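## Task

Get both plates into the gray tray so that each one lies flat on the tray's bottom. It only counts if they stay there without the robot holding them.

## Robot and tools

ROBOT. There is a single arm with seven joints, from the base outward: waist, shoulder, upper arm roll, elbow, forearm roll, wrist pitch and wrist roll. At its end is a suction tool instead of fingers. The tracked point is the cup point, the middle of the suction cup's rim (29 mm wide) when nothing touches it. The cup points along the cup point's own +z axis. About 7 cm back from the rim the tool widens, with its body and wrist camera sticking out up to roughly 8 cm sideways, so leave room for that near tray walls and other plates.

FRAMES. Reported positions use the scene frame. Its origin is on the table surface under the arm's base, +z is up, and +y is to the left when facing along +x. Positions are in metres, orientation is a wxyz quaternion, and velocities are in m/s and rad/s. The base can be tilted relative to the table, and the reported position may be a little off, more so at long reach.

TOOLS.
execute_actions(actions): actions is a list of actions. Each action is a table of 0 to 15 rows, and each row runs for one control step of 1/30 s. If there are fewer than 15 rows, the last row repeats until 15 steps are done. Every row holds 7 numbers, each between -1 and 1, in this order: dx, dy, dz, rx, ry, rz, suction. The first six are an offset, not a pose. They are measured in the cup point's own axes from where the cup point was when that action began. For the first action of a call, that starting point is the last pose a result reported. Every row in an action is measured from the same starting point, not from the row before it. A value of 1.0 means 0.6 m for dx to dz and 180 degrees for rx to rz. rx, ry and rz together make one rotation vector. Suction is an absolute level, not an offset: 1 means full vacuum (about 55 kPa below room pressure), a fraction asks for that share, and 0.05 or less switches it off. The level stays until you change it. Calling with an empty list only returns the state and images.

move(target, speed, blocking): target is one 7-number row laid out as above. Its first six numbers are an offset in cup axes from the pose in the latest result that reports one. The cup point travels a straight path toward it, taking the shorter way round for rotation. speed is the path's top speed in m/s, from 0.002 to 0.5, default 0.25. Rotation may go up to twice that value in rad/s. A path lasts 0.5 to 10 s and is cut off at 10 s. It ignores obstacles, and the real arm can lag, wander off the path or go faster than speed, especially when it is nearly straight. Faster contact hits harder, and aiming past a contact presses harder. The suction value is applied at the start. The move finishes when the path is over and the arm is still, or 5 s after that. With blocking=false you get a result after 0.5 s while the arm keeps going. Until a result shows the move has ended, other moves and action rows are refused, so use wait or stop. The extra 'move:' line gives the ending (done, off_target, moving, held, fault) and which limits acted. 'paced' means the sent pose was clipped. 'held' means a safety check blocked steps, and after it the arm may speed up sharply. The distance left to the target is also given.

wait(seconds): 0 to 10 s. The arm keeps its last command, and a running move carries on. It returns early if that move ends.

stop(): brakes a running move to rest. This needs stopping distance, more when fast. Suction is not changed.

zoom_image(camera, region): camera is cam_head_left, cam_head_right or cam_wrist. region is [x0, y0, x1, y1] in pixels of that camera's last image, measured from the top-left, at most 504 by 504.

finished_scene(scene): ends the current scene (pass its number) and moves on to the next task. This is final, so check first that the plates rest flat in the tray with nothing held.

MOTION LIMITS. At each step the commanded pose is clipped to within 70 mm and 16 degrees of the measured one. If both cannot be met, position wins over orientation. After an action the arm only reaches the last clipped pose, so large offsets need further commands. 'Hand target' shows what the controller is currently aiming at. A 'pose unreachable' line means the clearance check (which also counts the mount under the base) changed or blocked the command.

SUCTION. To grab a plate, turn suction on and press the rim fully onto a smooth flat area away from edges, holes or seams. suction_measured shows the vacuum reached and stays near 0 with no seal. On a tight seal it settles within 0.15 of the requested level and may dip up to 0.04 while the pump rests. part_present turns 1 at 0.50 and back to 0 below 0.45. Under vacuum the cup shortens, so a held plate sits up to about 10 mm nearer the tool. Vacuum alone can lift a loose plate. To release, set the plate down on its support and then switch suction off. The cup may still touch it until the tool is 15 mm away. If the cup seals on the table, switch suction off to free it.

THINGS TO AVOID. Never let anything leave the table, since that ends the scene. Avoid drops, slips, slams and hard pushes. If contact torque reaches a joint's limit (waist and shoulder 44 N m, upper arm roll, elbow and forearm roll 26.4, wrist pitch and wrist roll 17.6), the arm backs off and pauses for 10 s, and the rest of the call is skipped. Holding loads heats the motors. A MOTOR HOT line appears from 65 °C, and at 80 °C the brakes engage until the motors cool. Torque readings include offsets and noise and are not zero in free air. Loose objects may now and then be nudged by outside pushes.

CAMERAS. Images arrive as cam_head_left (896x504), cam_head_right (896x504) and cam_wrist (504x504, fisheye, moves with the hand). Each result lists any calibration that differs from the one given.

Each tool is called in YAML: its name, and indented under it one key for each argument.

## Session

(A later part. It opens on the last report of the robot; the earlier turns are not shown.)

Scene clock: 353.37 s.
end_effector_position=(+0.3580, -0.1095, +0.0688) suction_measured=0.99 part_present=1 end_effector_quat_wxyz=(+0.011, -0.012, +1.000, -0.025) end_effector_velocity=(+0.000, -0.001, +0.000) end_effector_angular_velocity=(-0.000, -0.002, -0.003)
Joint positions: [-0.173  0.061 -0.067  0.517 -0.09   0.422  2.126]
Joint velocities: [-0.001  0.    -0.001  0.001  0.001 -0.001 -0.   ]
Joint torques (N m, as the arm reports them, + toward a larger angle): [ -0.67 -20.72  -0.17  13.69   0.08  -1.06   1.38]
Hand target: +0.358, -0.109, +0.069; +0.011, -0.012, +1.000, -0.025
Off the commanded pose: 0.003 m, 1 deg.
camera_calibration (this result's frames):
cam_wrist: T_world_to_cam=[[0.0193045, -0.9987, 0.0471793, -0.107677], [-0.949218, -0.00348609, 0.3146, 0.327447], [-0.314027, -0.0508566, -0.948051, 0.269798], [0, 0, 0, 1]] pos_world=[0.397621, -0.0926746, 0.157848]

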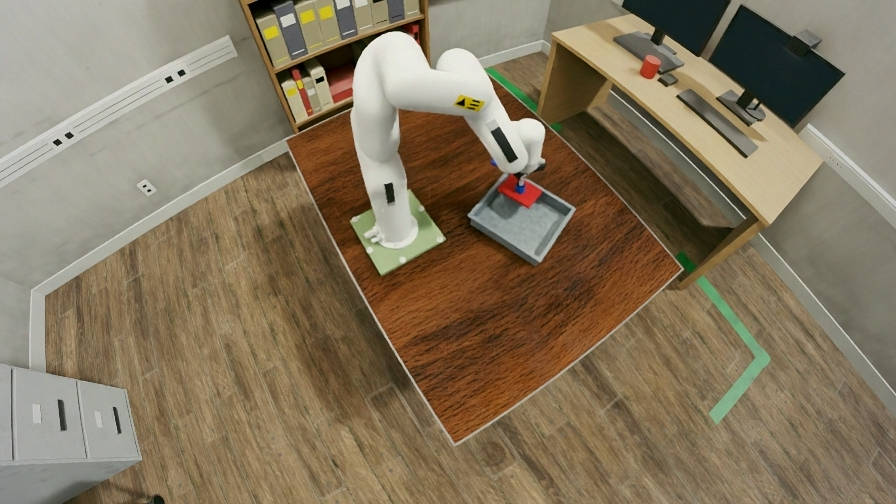

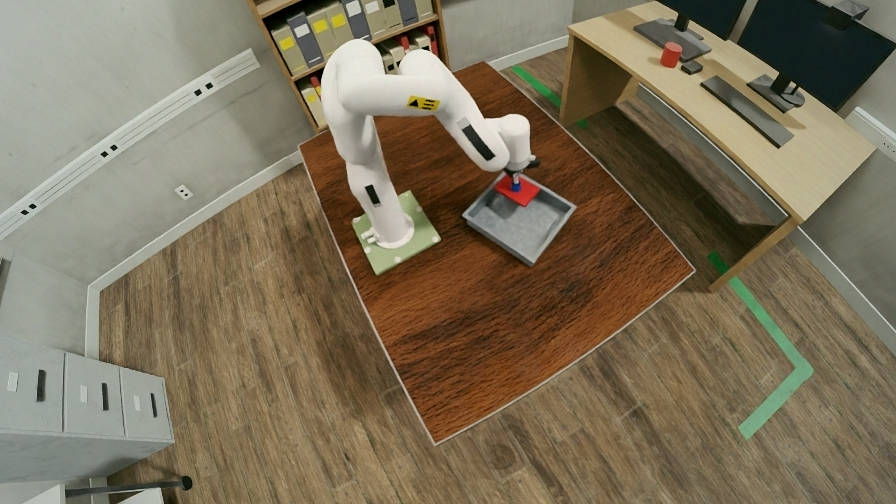

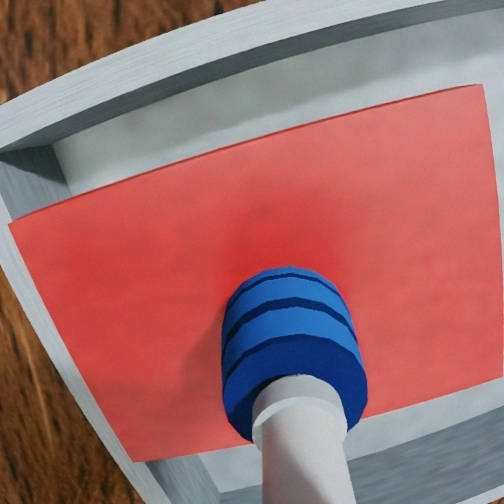

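execute_actions:
  actions:
    - [[0,0.0001,0.0015,-0.0005,0.0002,-0.0003,1],[0.0001,0.0003,0.006,-0.0018,0.0008,-0.0011,1],[0.0003,0.0007,0.0132,-0.0039,0.0017,-0.0023,1],[0.0005,0.0011,0.0226,-0.0065,0.0028,-0.0037,1],[0.0007,0.0017,0.0338,-0.0092,0.0039,-0.0053,1],[0.001,0.0023,0.0461,-0.0118,0.005,-0.0068,1],[0.0012,0.0029,0.0587,-0.0139,0.0059,-0.0079,1],[0.0015,0.0035,0.071,-0.0153,0.0065,-0.0087,1],[0.0017,0.0041,0.0822,-0.0158,0.0067,-0.009,1],[0.0019,0.0045,0.0917,-0.0158,0.0067,-0.009,1],[0.0021,0.0049,0.0988,-0.0158,0.0067,-0.009,1],[0.0022,0.0051,0.1033,-0.0158,0.0067,-0.009,1],[0.0022,0.0052,0.1049,-0.0158,0.0067,-0.009,1],[0.0022,0.0052,0.1049,-0.0158,0.0067,-0.009,1],[0.0022,0.0052,0.1049,-0.0158,0.0067,-0.009,1]]

Scene clock: 417.77 s.
end_effector_position=(+0.3550, -0.1085, +0.0092) suction_measured=0.99 part_present=1 end_effector_quat_wxyz=(-0.003, -0.025, +1.000, -0.000) end_effector_velocity=(+0.015, +0.001, -0.080) end_effector_angular_velocity=(+0.036, -0.002, +0.018)
Joint positions: [-0.199  0.272 -0.042  0.546  0.031  0.28   1.988]
Joint velocities: [-0.061  0.319  0.078  0.094  0.121 -0.217 -0.119]
Joint torques (N m, as the arm reports them, + toward a larger angle): [ -0.65 -33.24  -0.74  12.57  -0.38  -1.03   1.63]
Hand target: +0.358, -0.109, +0.006; -0.000, -0.026, +1.000, +0.000
Off the commanded pose: 0.005 m, 0 deg.
camera_calibration (this result's frames):
cam_wrist: T_world_to_cam=[[0.0470908, -0.998889, -0.00164217, -0.113273], [-0.939102, -0.0448323, 0.340703, 0.334993], [-0.340398, -0.0145018, -0.94017, 0.225674], [0, 0, 0, 1]] pos_world=[0.396746, -0.0948557, 0.0978529]

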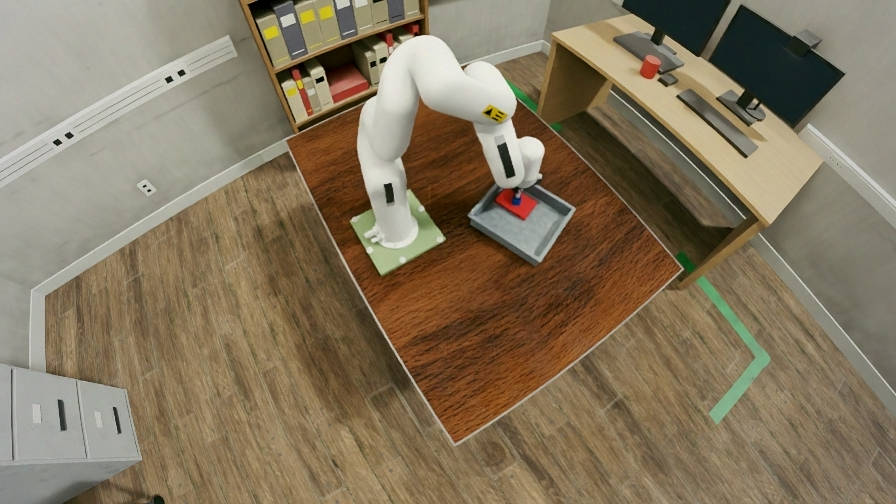

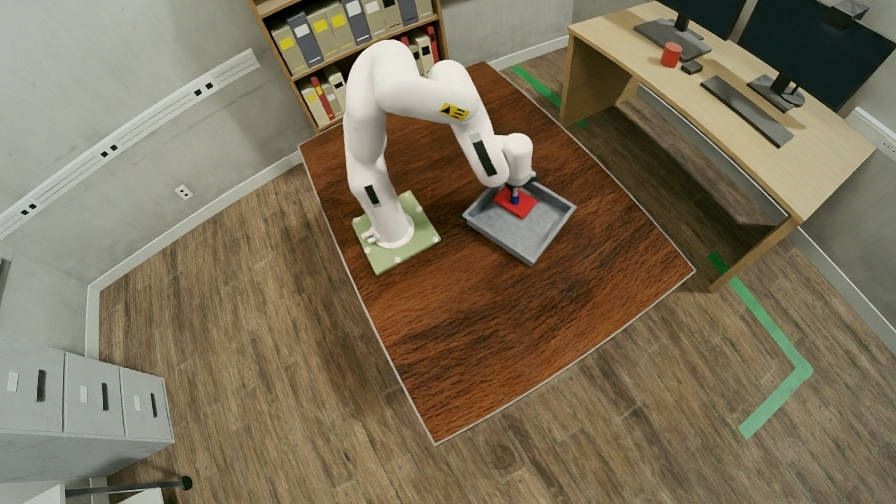

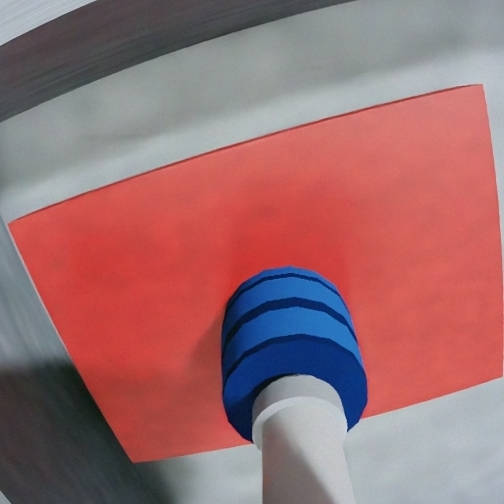

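execute_actions:
  actions: []

zoom_image:
  camera: "cam_wrist"
  region: [0, 190, 270, 504]

zoom_image:
  camera: "cam_head_left"
  region: [440, 120, 600, 280]

Scene clock: 420.77 s.
end_effector_position=(+0.3578, -0.1092, +0.0061) suction_measured=0.96 part_present=1 end_effector_quat_wxyz=(-0.000, -0.026, +1.000, +0.000) end_effector_velocity=(-0.000, -0.000, -0.000) end_effector_angular_velocity=(-0.000, +0.001, -0.001)
Joint positions: [-0.203  0.288 -0.037  0.554  0.039  0.267  1.98 ]
Joint velocities: [ 0.    -0.    -0.002 -0.     0.     0.     0.   ]
Joint torques (N m, as the arm reports them, + toward a larger angle): [ -0.66 -24.86  -0.31  10.76   0.17  -1.03   1.55]
Hand target: +0.358, -0.109, +0.006; -0.000, -0.026, +1.000, +0.000
Off the commanded pose: 0.001 m, 0 deg.
camera_calibration (this result's frames):
cam_wrist: T_world_to_cam=[[0.0479001, -0.998849, -0.00240642, -0.114376], [-0.940842, -0.0459272, 0.33572, 0.339217], [-0.335444, -0.013817, -0.941959, 0.221978], [0, 0, 0, 1]] pos_world=[0.399089, -0.0955981, 0.0949372]

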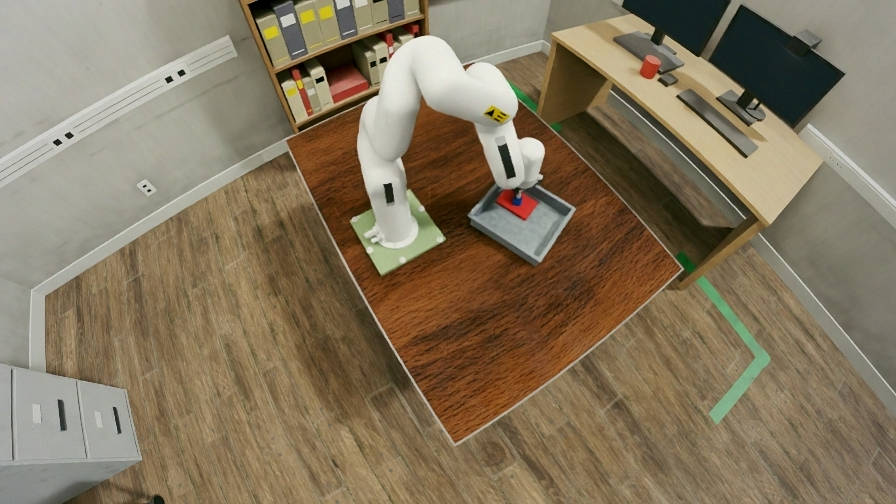

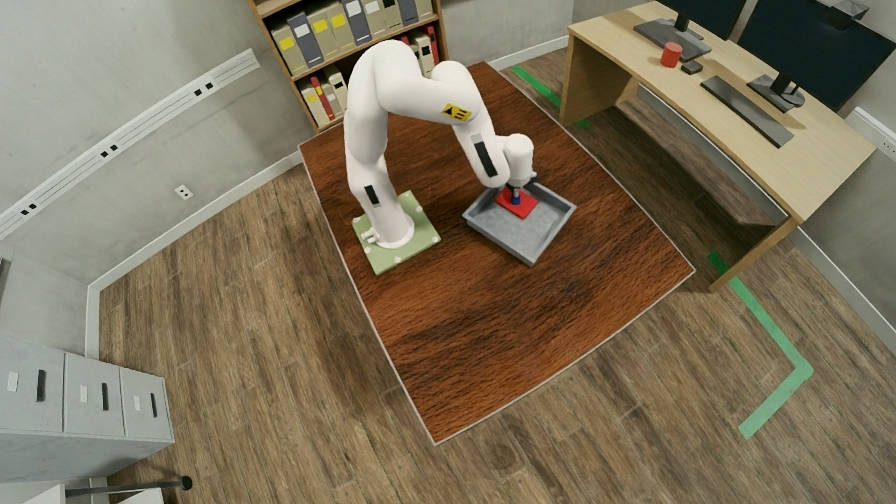

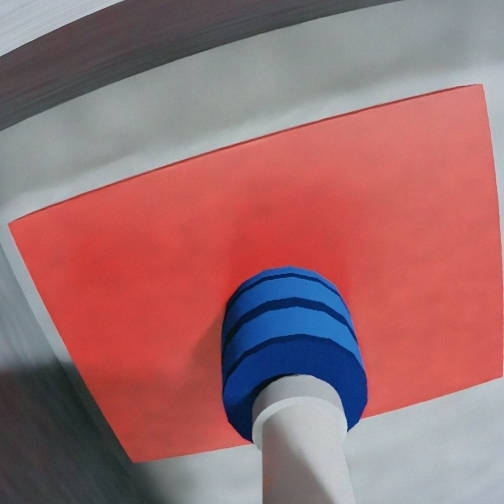

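Region (0, 190, 270, 504) of cam_wrist's 504x504 image, scaled by 1.605, with more detail than that image has; it fills the left 433 columns of this view, and the rest is white.

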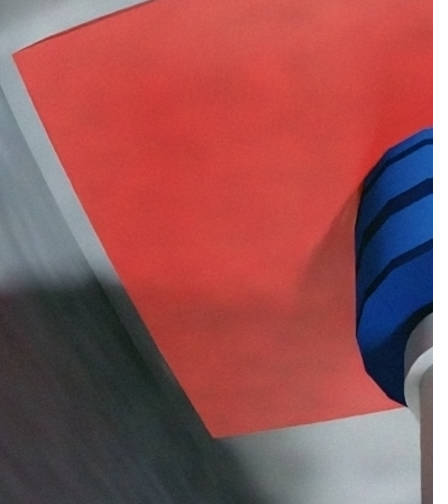

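Region (440, 120, 600, 280) of cam_head_left's 896x504 image, scaled by 3.150, with more detail than that image has.

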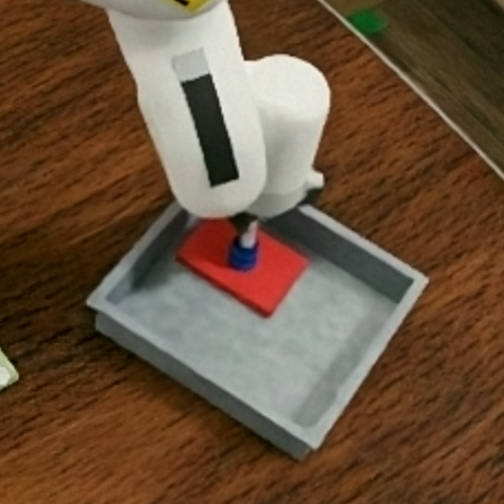

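zoom_image:
  camera: "cam_wrist"
  region: [0, 210, 110, 380]

zoom_image:
  camera: "cam_wrist"
  region: [0, 0, 260, 230]

zoom_image:
  camera: "cam_head_right"
  region: [485, 175, 550, 230]

Region (0, 210, 110, 380) of cam_wrist's 504x504 image, scaled by 2.965, with more detail than that image has; it fills the left 326 columns of this view, and the rest is white.

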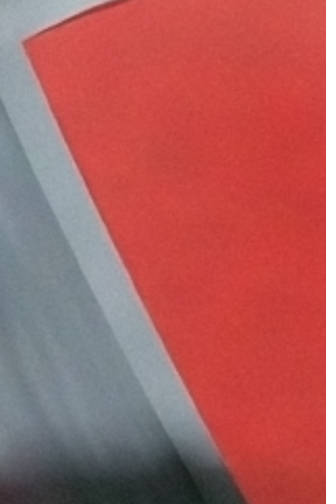

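Region (0, 0, 260, 230) of cam_wrist's 504x504 image, scaled by 1.938, with more detail than that image has; it fills the top 446 rows of this view, and the rest is white.

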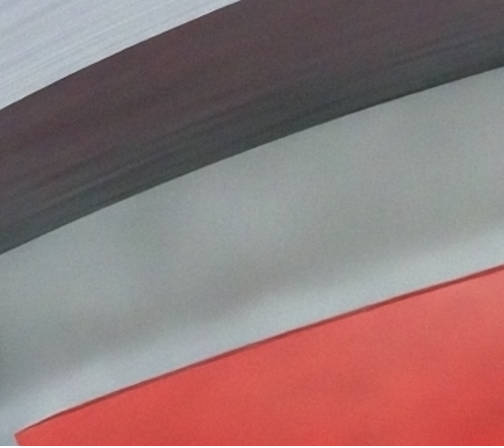

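Region (485, 175, 550, 230) of cam_head_right's 896x504 image, scaled by 7.754, with more detail than that image has; it fills the top 426 rows of this view, and the rest is white.

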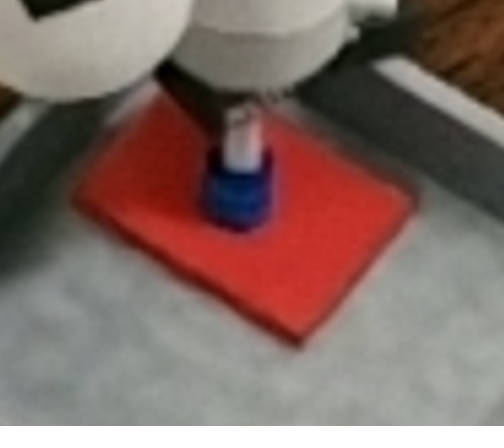

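execute_actions:
  actions:
    - [[0,0,0.0031,0,0,0,1],[0,0,0.0035,0,0,0,1],[0,0,0.0035,0,0,0,1],[0,0,0.0035,0,0,0,1],[0,0,0.0035,0,0,0,1],[0,0,0.0033,0,0,0,0],[0,0,-0.0033,0,0,0,0],[0,0,-0.0133,0,0,0,0],[0,0,-0.0267,0,0,0,0],[-0.0008,0.0014,-0.0433,0,0,0,0],[-0.0034,0.0057,-0.06,0,0,0,0],[-0.0085,0.0143,-0.075,0,0,0,0],[-0.0161,0.0273,-0.085,0,0,0,0],[-0.0255,0.043,-0.0908,0,0,0,0],[-0.0356,0.0602,-0.0933,0,0,0,0]]
    - [[-0.0386,0.0653,-0.0242,0,0,0,0],[-0.0492,0.0832,-0.0242,0,0,0,0],[-0.0598,0.1011,-0.0242,0,0,0,0],[-0.0704,0.1191,-0.0242,0,0,0,0],[-0.081,0.137,-0.0242,0,0,0,0],[-0.0916,0.1549,-0.0242,0,0,0,0],[-0.1023,0.1729,-0.0242,0,0,0,0],[-0.1129,0.1908,-0.0236,0,0,0,0],[-0.123,0.208,-0.0218,0,0,0,0],[-0.1324,0.2238,-0.019,0,0,0,0],[-0.1404,0.2374,-0.0159,0,0,0,0],[-0.1468,0.2482,-0.0127,0,0,0,0],[-0.1519,0.2568,-0.01,0,0,0,0],[-0.1553,0.2625,-0.0082,0,0,0,0],[-0.1578,0.2668,-0.0075,0,0,0,0]]

Scene clock: 491.90 s.
end_effector_position=(+0.4395, +0.0509, +0.0552) suction_measured=0.00 part_present=0 end_effector_quat_wxyz=(+0.006, -0.027, +1.000, +0.007) end_effector_velocity=(+0.116, +0.194, -0.063) end_effector_angular_velocity=(-0.062, +0.050, -0.008)
Joint positions: [ 0.052  0.281  0.104  0.78  -0.035  0.489  2.437]
Joint velocities: [ 0.338  0.525  0.074  0.562 -0.279  0.096  0.647]
Joint torques (N m, as the arm reports them, + toward a larger angle): [ -2.74 -29.9   -2.53  12.56   0.22  -0.75   1.12]
Hand target: +0.450, +0.064, +0.050; +0.004, -0.024, +1.000, +0.003
Off the commanded pose: 0.019 m, 1 deg.
camera_calibration (this result's frames):
cam_wrist: T_world_to_cam=[[0.0500661, -0.998624, -0.0155895, 0.041486], [-0.944529, -0.0524154, 0.324219, 0.409545], [-0.32459, -0.00150766, -0.945854, 0.29269], [0, 0, 0, 1]] pos_world=[0.479754, 0.0633367, 0.144707]

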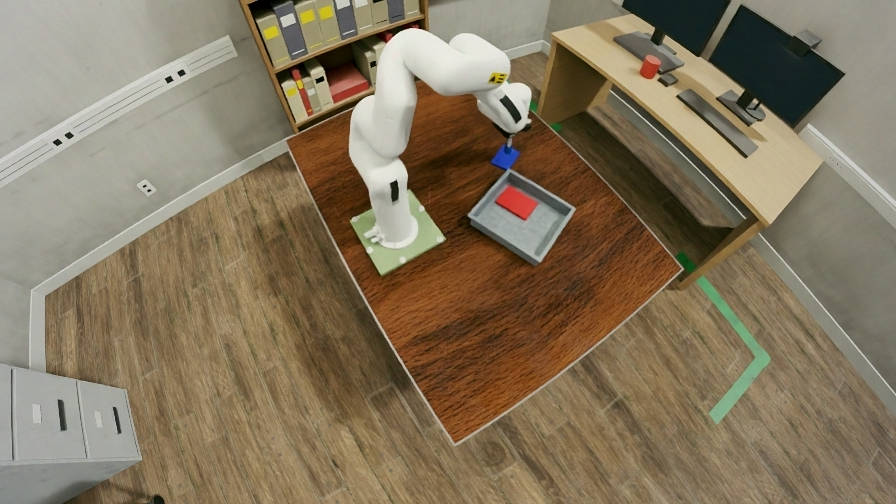

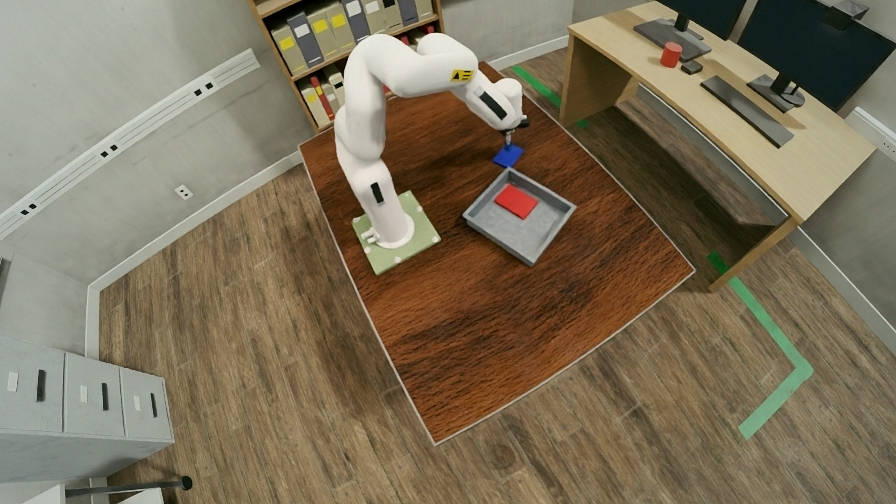

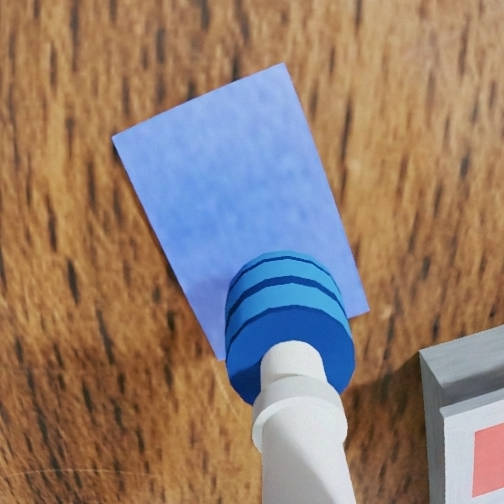

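execute_actions:
  actions: []

zoom_image:
  camera: "cam_wrist"
  region: [110, 70, 350, 260]

zoom_image:
  camera: "cam_wrist"
  region: [180, 230, 430, 430]

zoom_image:
  camera: "cam_head_left"
  region: [440, 120, 600, 280]

Scene clock: 496.03 s.
end_effector_position=(+0.4495, +0.0637, +0.0505) suction_measured=0.00 part_present=0 end_effector_quat_wxyz=(+0.004, -0.024, +1.000, +0.003) end_effector_velocity=(-0.000, +0.001, -0.000) end_effector_angular_velocity=(+0.000, +0.000, +0.003)
Joint positions: [ 0.078  0.323  0.105  0.828 -0.059  0.499  2.489]
Joint velocities: [ 0.001  0.     0.002 -0.    -0.    -0.     0.   ]
Joint torques (N m, as the arm reports them, + toward a larger angle): [ -0.46 -29.36   0.3   13.97  -0.01  -1.05   1.42]
Hand target: +0.450, +0.064, +0.050; +0.004, -0.024, +1.000, +0.003
Off the commanded pose: 0.002 m, 0 deg.
camera_calibration (this result's frames):
cam_wrist: T_world_to_cam=[[0.0447855, -0.998964, -0.00804635, 0.0557036], [-0.943698, -0.0449477, 0.32774, 0.420182], [-0.327762, -0.00708467, -0.944734, 0.293205], [0, 0, 0, 1]] pos_world=[0.490132, 0.0766093, 0.139738]

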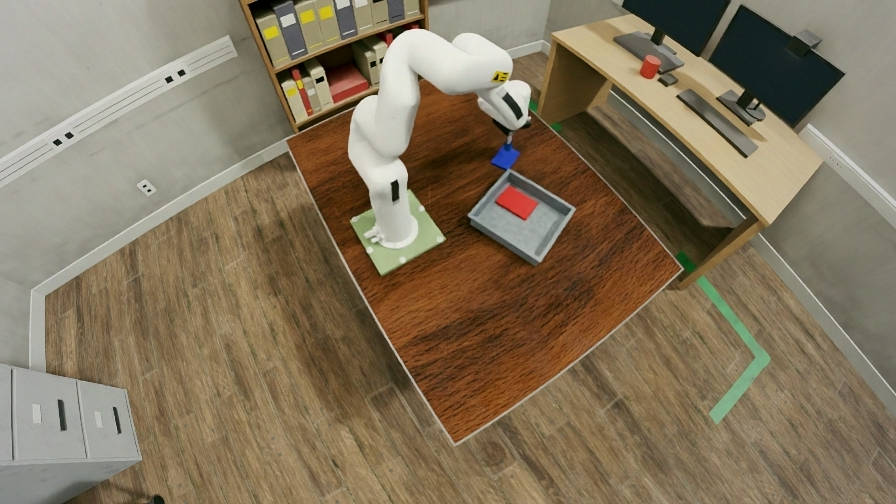

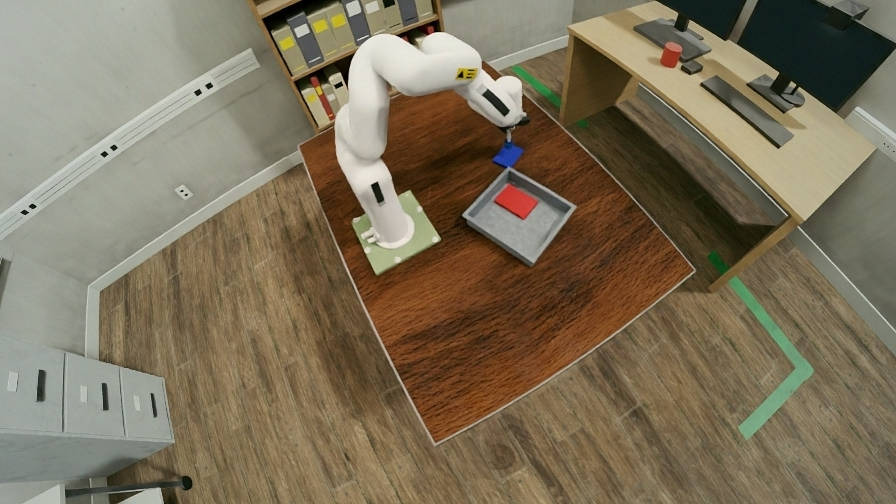

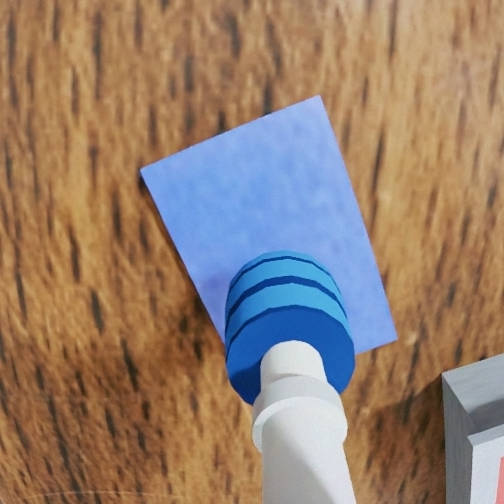

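Region (110, 70, 350, 260) of cam_wrist's 504x504 image, scaled by 2.100, with more detail than that image has; it fills the top 399 rows of this view, and the rest is white.

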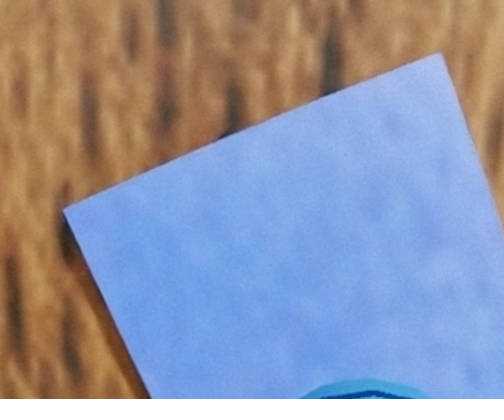

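Region (180, 230, 430, 430) of cam_wrist's 504x504 image, scaled by 2.016, with more detail than that image has; it fills the top 403 rows of this view, and the rest is white.

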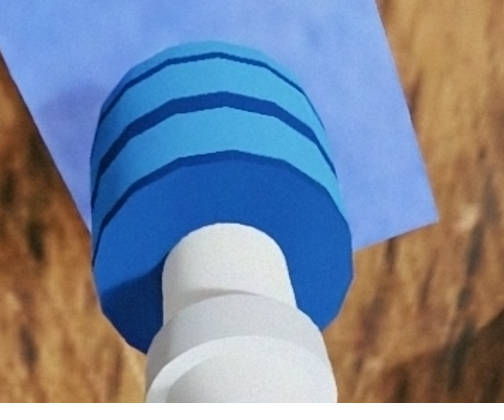

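Region (440, 120, 600, 280) of cam_head_left's 896x504 image, scaled by 3.150, with more detail than that image has.

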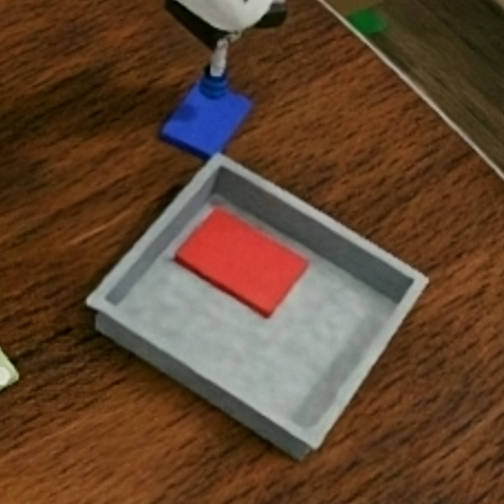

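execute_actions:
  actions:
    - [[0.0001,-0.0001,0.0025,0.0001,0.0001,0,0],[0.0004,-0.0002,0.0092,0.0003,0.0004,0,0],[0.0009,-0.0003,0.0192,0.0005,0.0007,0,0],[0.0015,-0.0006,0.0308,0.0009,0.0012,0,0],[0.002,-0.0007,0.0417,0.0012,0.0016,0,0],[0.0024,-0.0009,0.05,0.0015,0.002,0,1],[0.0027,-0.001,0.0558,0.0017,0.0022,0,1],[0.0028,-0.0011,0.0592,0.0018,0.0023,0,1],[0.0029,-0.0011,0.0613,0.0018,0.0024,0,1],[0.0029,-0.0011,0.063,0.0018,0.0024,0,1],[0.0029,-0.0011,0.0647,0.0018,0.0024,0,1],[0.0029,-0.0011,0.0663,0.0018,0.0024,0,1],[0.0029,-0.0011,0.0678,0.0018,0.0024,0,1],[0.0029,-0.0011,0.0692,0.0018,0.0024,0,1],[0.0029,-0.0011,0.0705,0.0018,0.0024,0,1]]

zoom_image:
  camera: "cam_wrist"
  region: [60, 50, 380, 290]

zoom_image:
  camera: "cam_wrist"
  region: [180, 240, 480, 504]

Scene clock: 530.67 s.
end_effector_position=(+0.4480, +0.0633, +0.0107) suction_measured=0.11 part_present=0 end_effector_quat_wxyz=(+0.000, -0.024, +1.000, +0.000) end_effector_velocity=(+0.007, +0.000, -0.024) end_effector_angular_velocity=(+0.000, -0.016, -0.002)
Joint positions: [ 0.092  0.432  0.087  0.837 -0.09   0.408  2.514]
Joint velocities: [ 0.012  0.081 -0.016  0.024 -0.019 -0.072  0.015]
Joint torques (N m, as the arm reports them, + toward a larger angle): [ -0.65 -31.22   0.53  12.87   0.17  -1.02   1.41]
Hand target: +0.448, +0.063, +0.008; +0.000, -0.024, +1.000, +0.000
Off the commanded pose: 0.003 m, 0 deg.
camera_calibration (this result's frames):
cam_wrist: T_world_to_cam=[[0.0448306, -0.99899, -0.00298918, 0.0550177], [-0.941217, -0.0432404, 0.335025, 0.430451], [-0.334815, -0.0122059, -0.942205, 0.258537], [0, 0, 0, 1]] pos_world=[0.489244, 0.0767307, 0.0995476]

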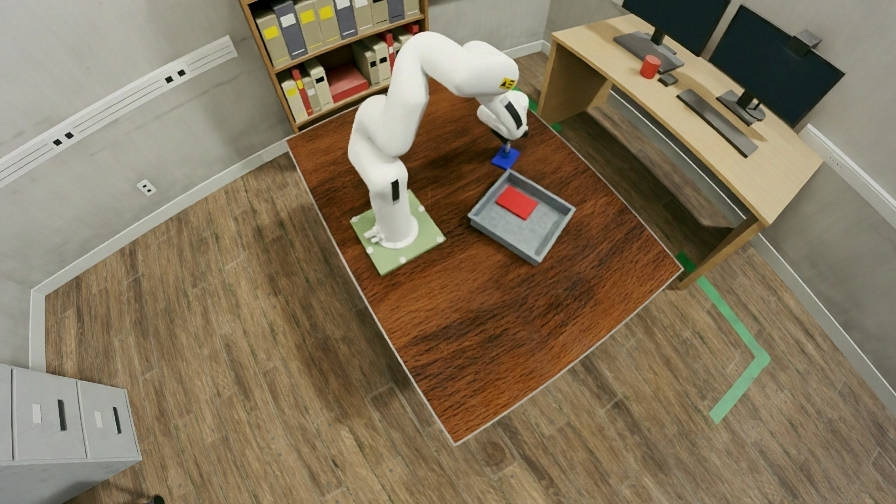

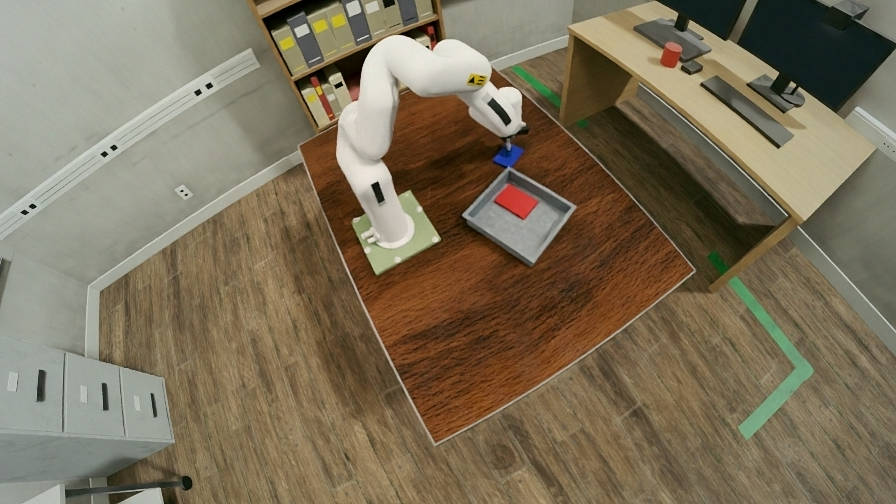

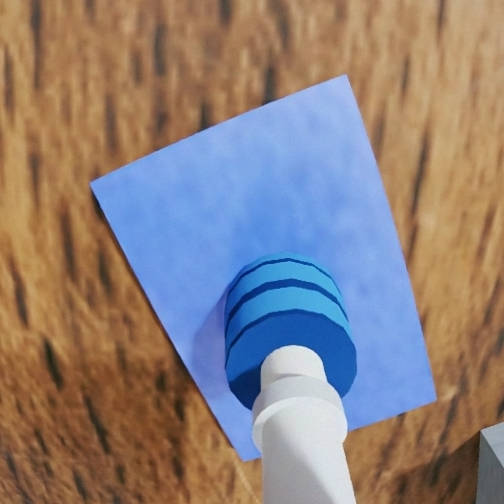

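Region (60, 50, 380, 290) of cam_wrist's 504x504 image, scaled by 1.575, with more detail than that image has; it fills the top 378 rows of this view, and the rest is white.

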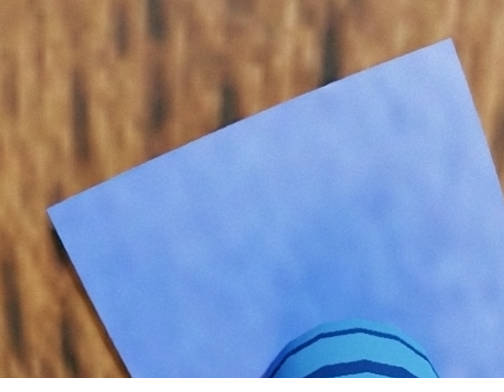

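Region (180, 240, 480, 504) of cam_wrist's 504x504 image, scaled by 1.680, with more detail than that image has; it fills the top 444 rows of this view, and the rest is white.

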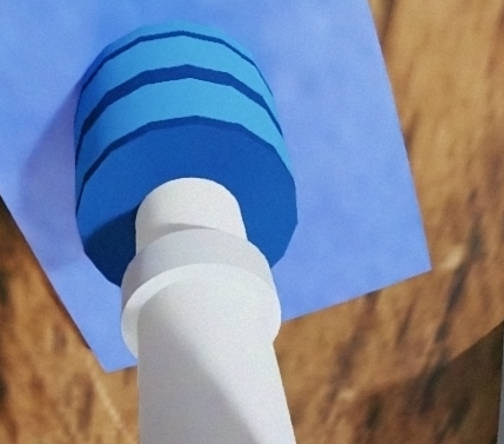

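execute_actions:
  actions: []

Scene clock: 549.97 s.
end_effector_position=(+0.4481, +0.0633, +0.0083) suction_measured=0.98 part_present=1 end_effector_quat_wxyz=(+0.000, -0.024, +1.000, +0.000) end_effector_velocity=(+0.000, +0.001, +0.000) end_effector_angular_velocity=(+0.000, -0.001, +0.002)
Joint positions: [ 0.093  0.439  0.085  0.839 -0.092  0.402  2.515]
Joint velocities: [ 0.002  0.     0.    -0.     0.    -0.001  0.   ]
Joint torques (N m, as the arm reports them, + toward a larger angle): [ -0.33 -31.07   0.46  12.69   0.12  -1.1    1.37]
Hand target: +0.448, +0.063, +0.008; +0.000, -0.024, +1.000, +0.000
Off the commanded pose: 0.000 m, 0 deg.
camera_calibration (this result's frames):
cam_wrist: T_world_to_cam=[[0.0447852, -0.998992, -0.00293064, 0.0550417], [-0.941258, -0.0431795, 0.334917, 0.431368], [-0.334706, -0.0122409, -0.942243, 0.256256], [0, 0, 0, 1]] pos_world=[0.489334, 0.0767493, 0.0971438]

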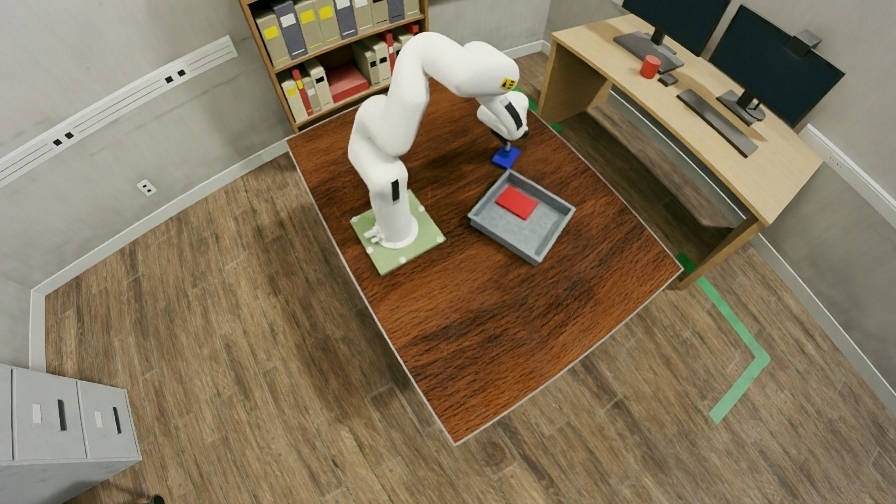

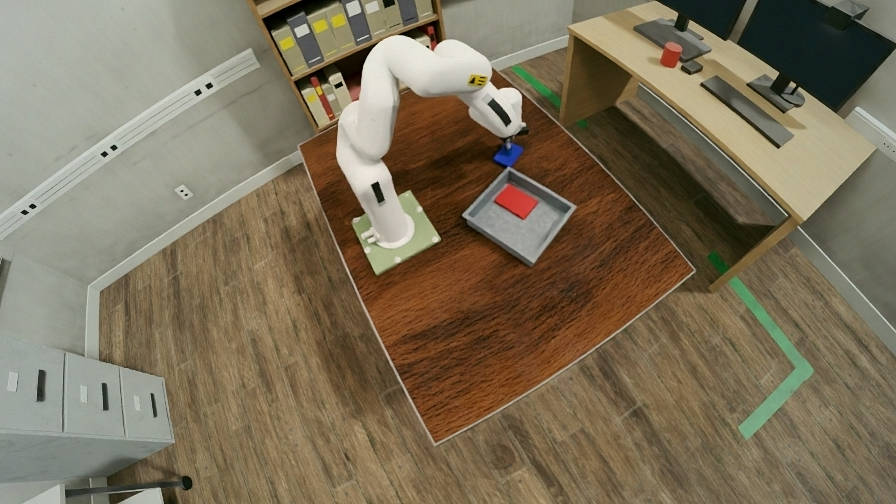

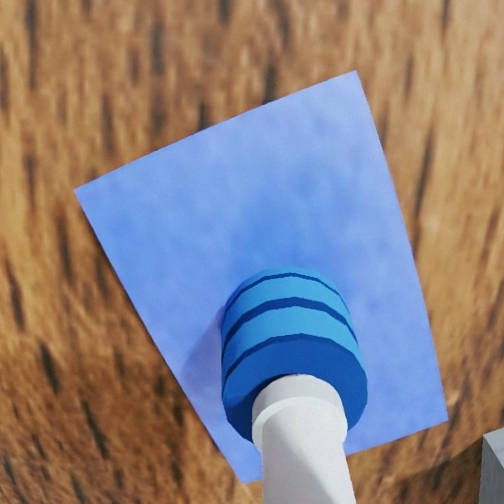

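execute_actions:
  actions:
    - [[-0.00012,-0.00039,-0.00195,0,0,0,1],[-0.00114,-0.00363,-0.00761,0,0,0,1],[-0.00361,-0.01151,-0.01654,0,0,0,1],[-0.00753,-0.02403,-0.02801,0,0,0,1],[-0.01235,-0.03941,-0.04109,0,0,0,1],[-0.01697,-0.05527,-0.05474,0,0,0,1],[-0.01928,-0.07185,-0.06782,0,0,0,1],[-0.01785,-0.08961,-0.07929,0,0,0,1],[-0.01266,-0.10854,-0.08822,0,0,0,1],[-0.00517,-0.12821,-0.09388,0,0,0,1],[0.00264,-0.14796,-0.09583,0,0,0,1],[0.01045,-0.16772,-0.09583,0,0,0,1],[0.01826,-0.18747,-0.09583,0,0,0,1],[0.02608,-0.20722,-0.09583,0,0,0,1],[0.03389,-0.22699,-0.09583,0,0,0,1]]
    - [[0.03621,-0.09443,-0.002,0,0,0.0005,1],[0.04402,-0.11419,-0.002,0,0,0.0021,1],[0.05183,-0.13394,-0.002,0,0,0.0047,1],[0.05964,-0.1537,-0.002,0,0,0.008,1],[0.06745,-0.17346,-0.002,0,0,0.0119,1],[0.07526,-0.19321,-0.002,0,0,0.016,1],[0.08307,-0.21297,-0.002,0,0,0.0201,1],[0.09088,-0.23273,-0.002,0,0,0.024,1],[0.09856,-0.25215,-0.002,0,0,0.0273,1],[0.10523,-0.26902,-0.002,0,0,0.0299,1],[0.11014,-0.28145,-0.002,0,0,0.0315,1],[0.11304,-0.28878,-0.002,0,0,0.032,1],[0.11418,-0.29166,-0.002,0,0,0.032,1],[0.11431,-0.292,-0.002,0,0,0.032,1],[0.11431,-0.292,-0.002,0,0,0.032,1]]

Scene clock: 627.70 s.
end_effector_position=(+0.3863, -0.2068, +0.0651) suction_measured=0.99 part_present=1 end_effector_quat_wxyz=(+0.001, +0.031, +0.999, -0.007) end_effector_velocity=(-0.028, -0.129, +0.000) end_effector_angular_velocity=(+0.035, -0.013, -0.064)
Joint positions: [-0.337  0.245 -0.1    0.769  0.025  0.519  1.914]
Joint velocities: [-0.227  0.092 -0.069  0.138  0.128  0.052 -0.337]
Joint torques (N m, as the arm reports them, + toward a larger angle): [  3.8  -27.38   4.72  13.64  -0.23  -1.17   1.59]
Hand target: +0.386, -0.211, +0.065; +0.001, +0.029, +1.000, -0.005
Off the commanded pose: 0.005 m, 0 deg.
camera_calibration (this result's frames):
cam_wrist: T_world_to_cam=[[-0.0659302, -0.997764, 0.0110081, -0.169745], [-0.940541, 0.0658256, 0.333241, 0.364907], [-0.33322, 0.0116171, -0.942777, 0.290196], [0, 0, 0, 1]] pos_world=[0.428718, -0.196757, 0.153856]

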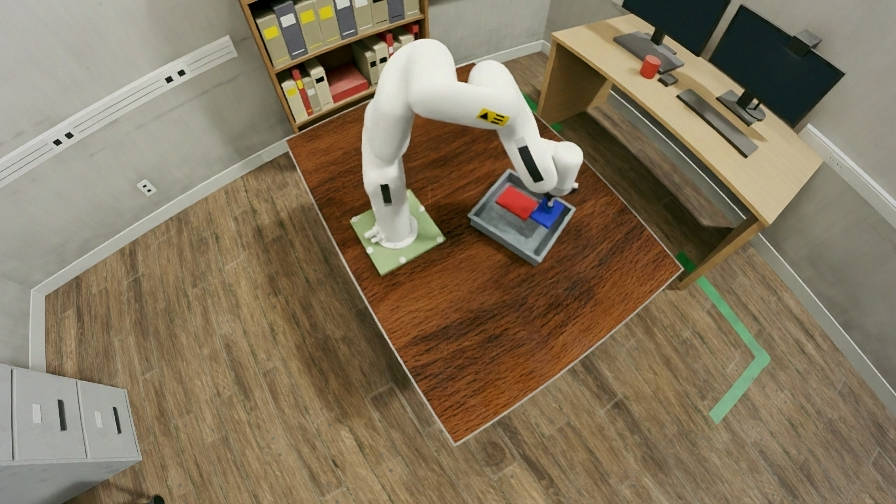

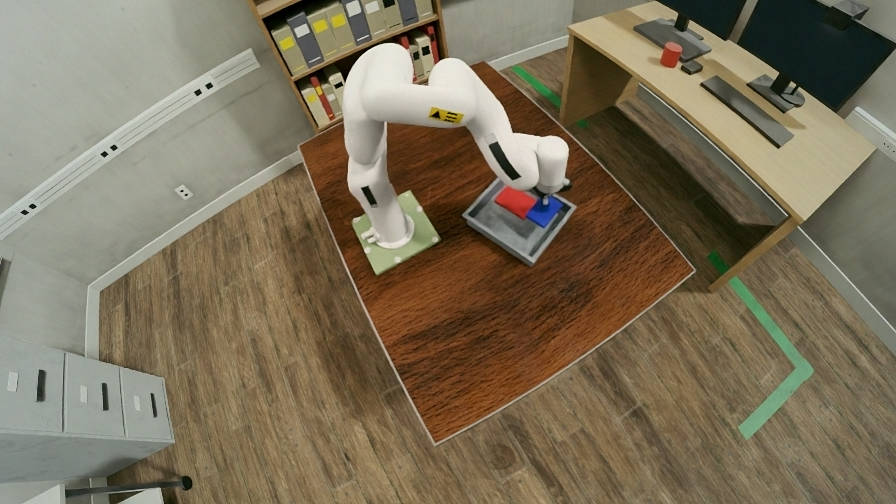

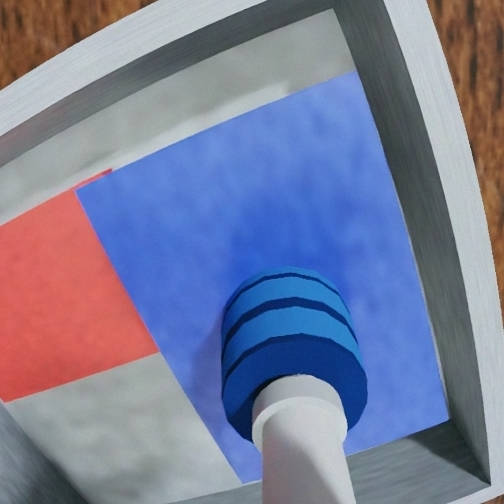

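execute_actions:
  actions: []

Scene clock: 629.27 s.
end_effector_position=(+0.3864, -0.2112, +0.0649) suction_measured=0.98 part_present=1 end_effector_quat_wxyz=(+0.001, +0.029, +1.000, -0.005) end_effector_velocity=(+0.000, +0.001, -0.000) end_effector_angular_velocity=(+0.000, +0.000, +0.001)
Joint positions: [-0.348  0.251 -0.099  0.778  0.034  0.523  1.893]
Joint velocities: [ 0.001 -0.     0.001 -0.    -0.     0.     0.   ]
Joint torques (N m, as the arm reports them, + toward a larger angle): [ -0.28 -27.27  -0.9   14.35  -0.11  -1.05   1.41]
Hand target: +0.386, -0.211, +0.065; +0.001, +0.029, +1.000, -0.005
Off the commanded pose: 0.001 m, 0 deg.
camera_calibration (this result's frames):
cam_wrist: T_world_to_cam=[[-0.0621367, -0.998044, 0.00680894, -0.175383], [-0.94111, 0.060861, 0.332576, 0.364565], [-0.33234, 0.0142572, -0.943052, 0.290357], [0, 0, 0, 1]] pos_world=[0.428695, -0.201367, 0.153771]

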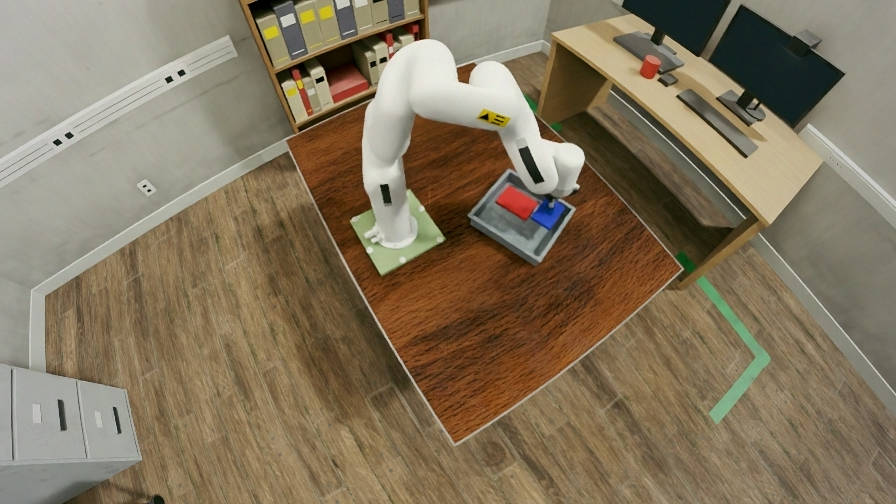

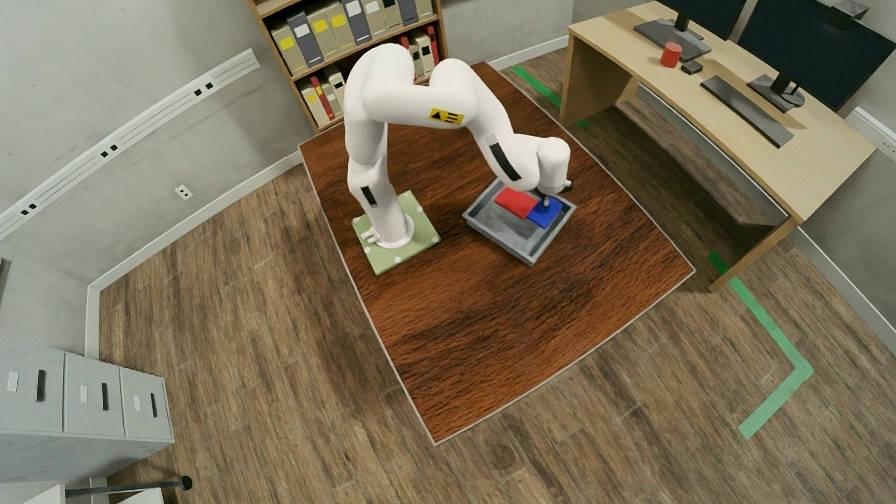

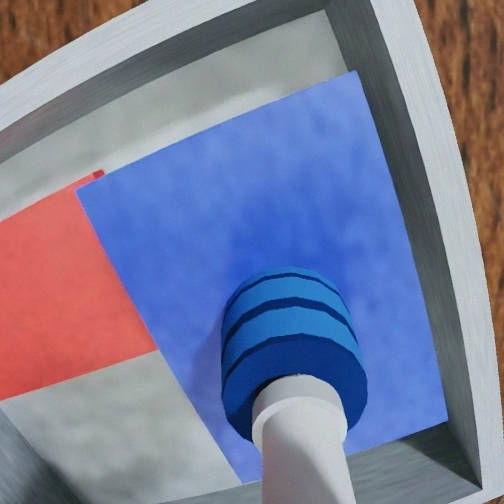

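zoom_image:
  camera: "cam_wrist"
  region: [40, 130, 160, 250]

zoom_image:
  camera: "cam_head_right"
  region: [450, 150, 600, 275]

Region (40, 130, 160, 250) of cam_wrist's 504x504 image, scaled by 4.200, with more detail than that image has.

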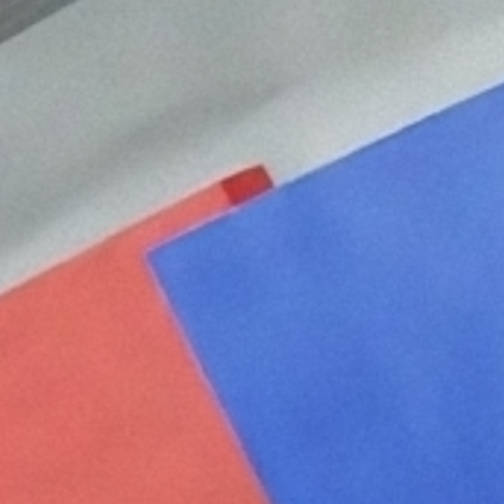

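Region (450, 150, 600, 275) of cam_head_right's 896x504 image, scaled by 3.360, with more detail than that image has.

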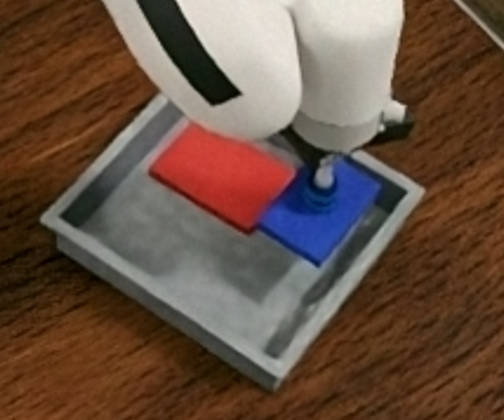

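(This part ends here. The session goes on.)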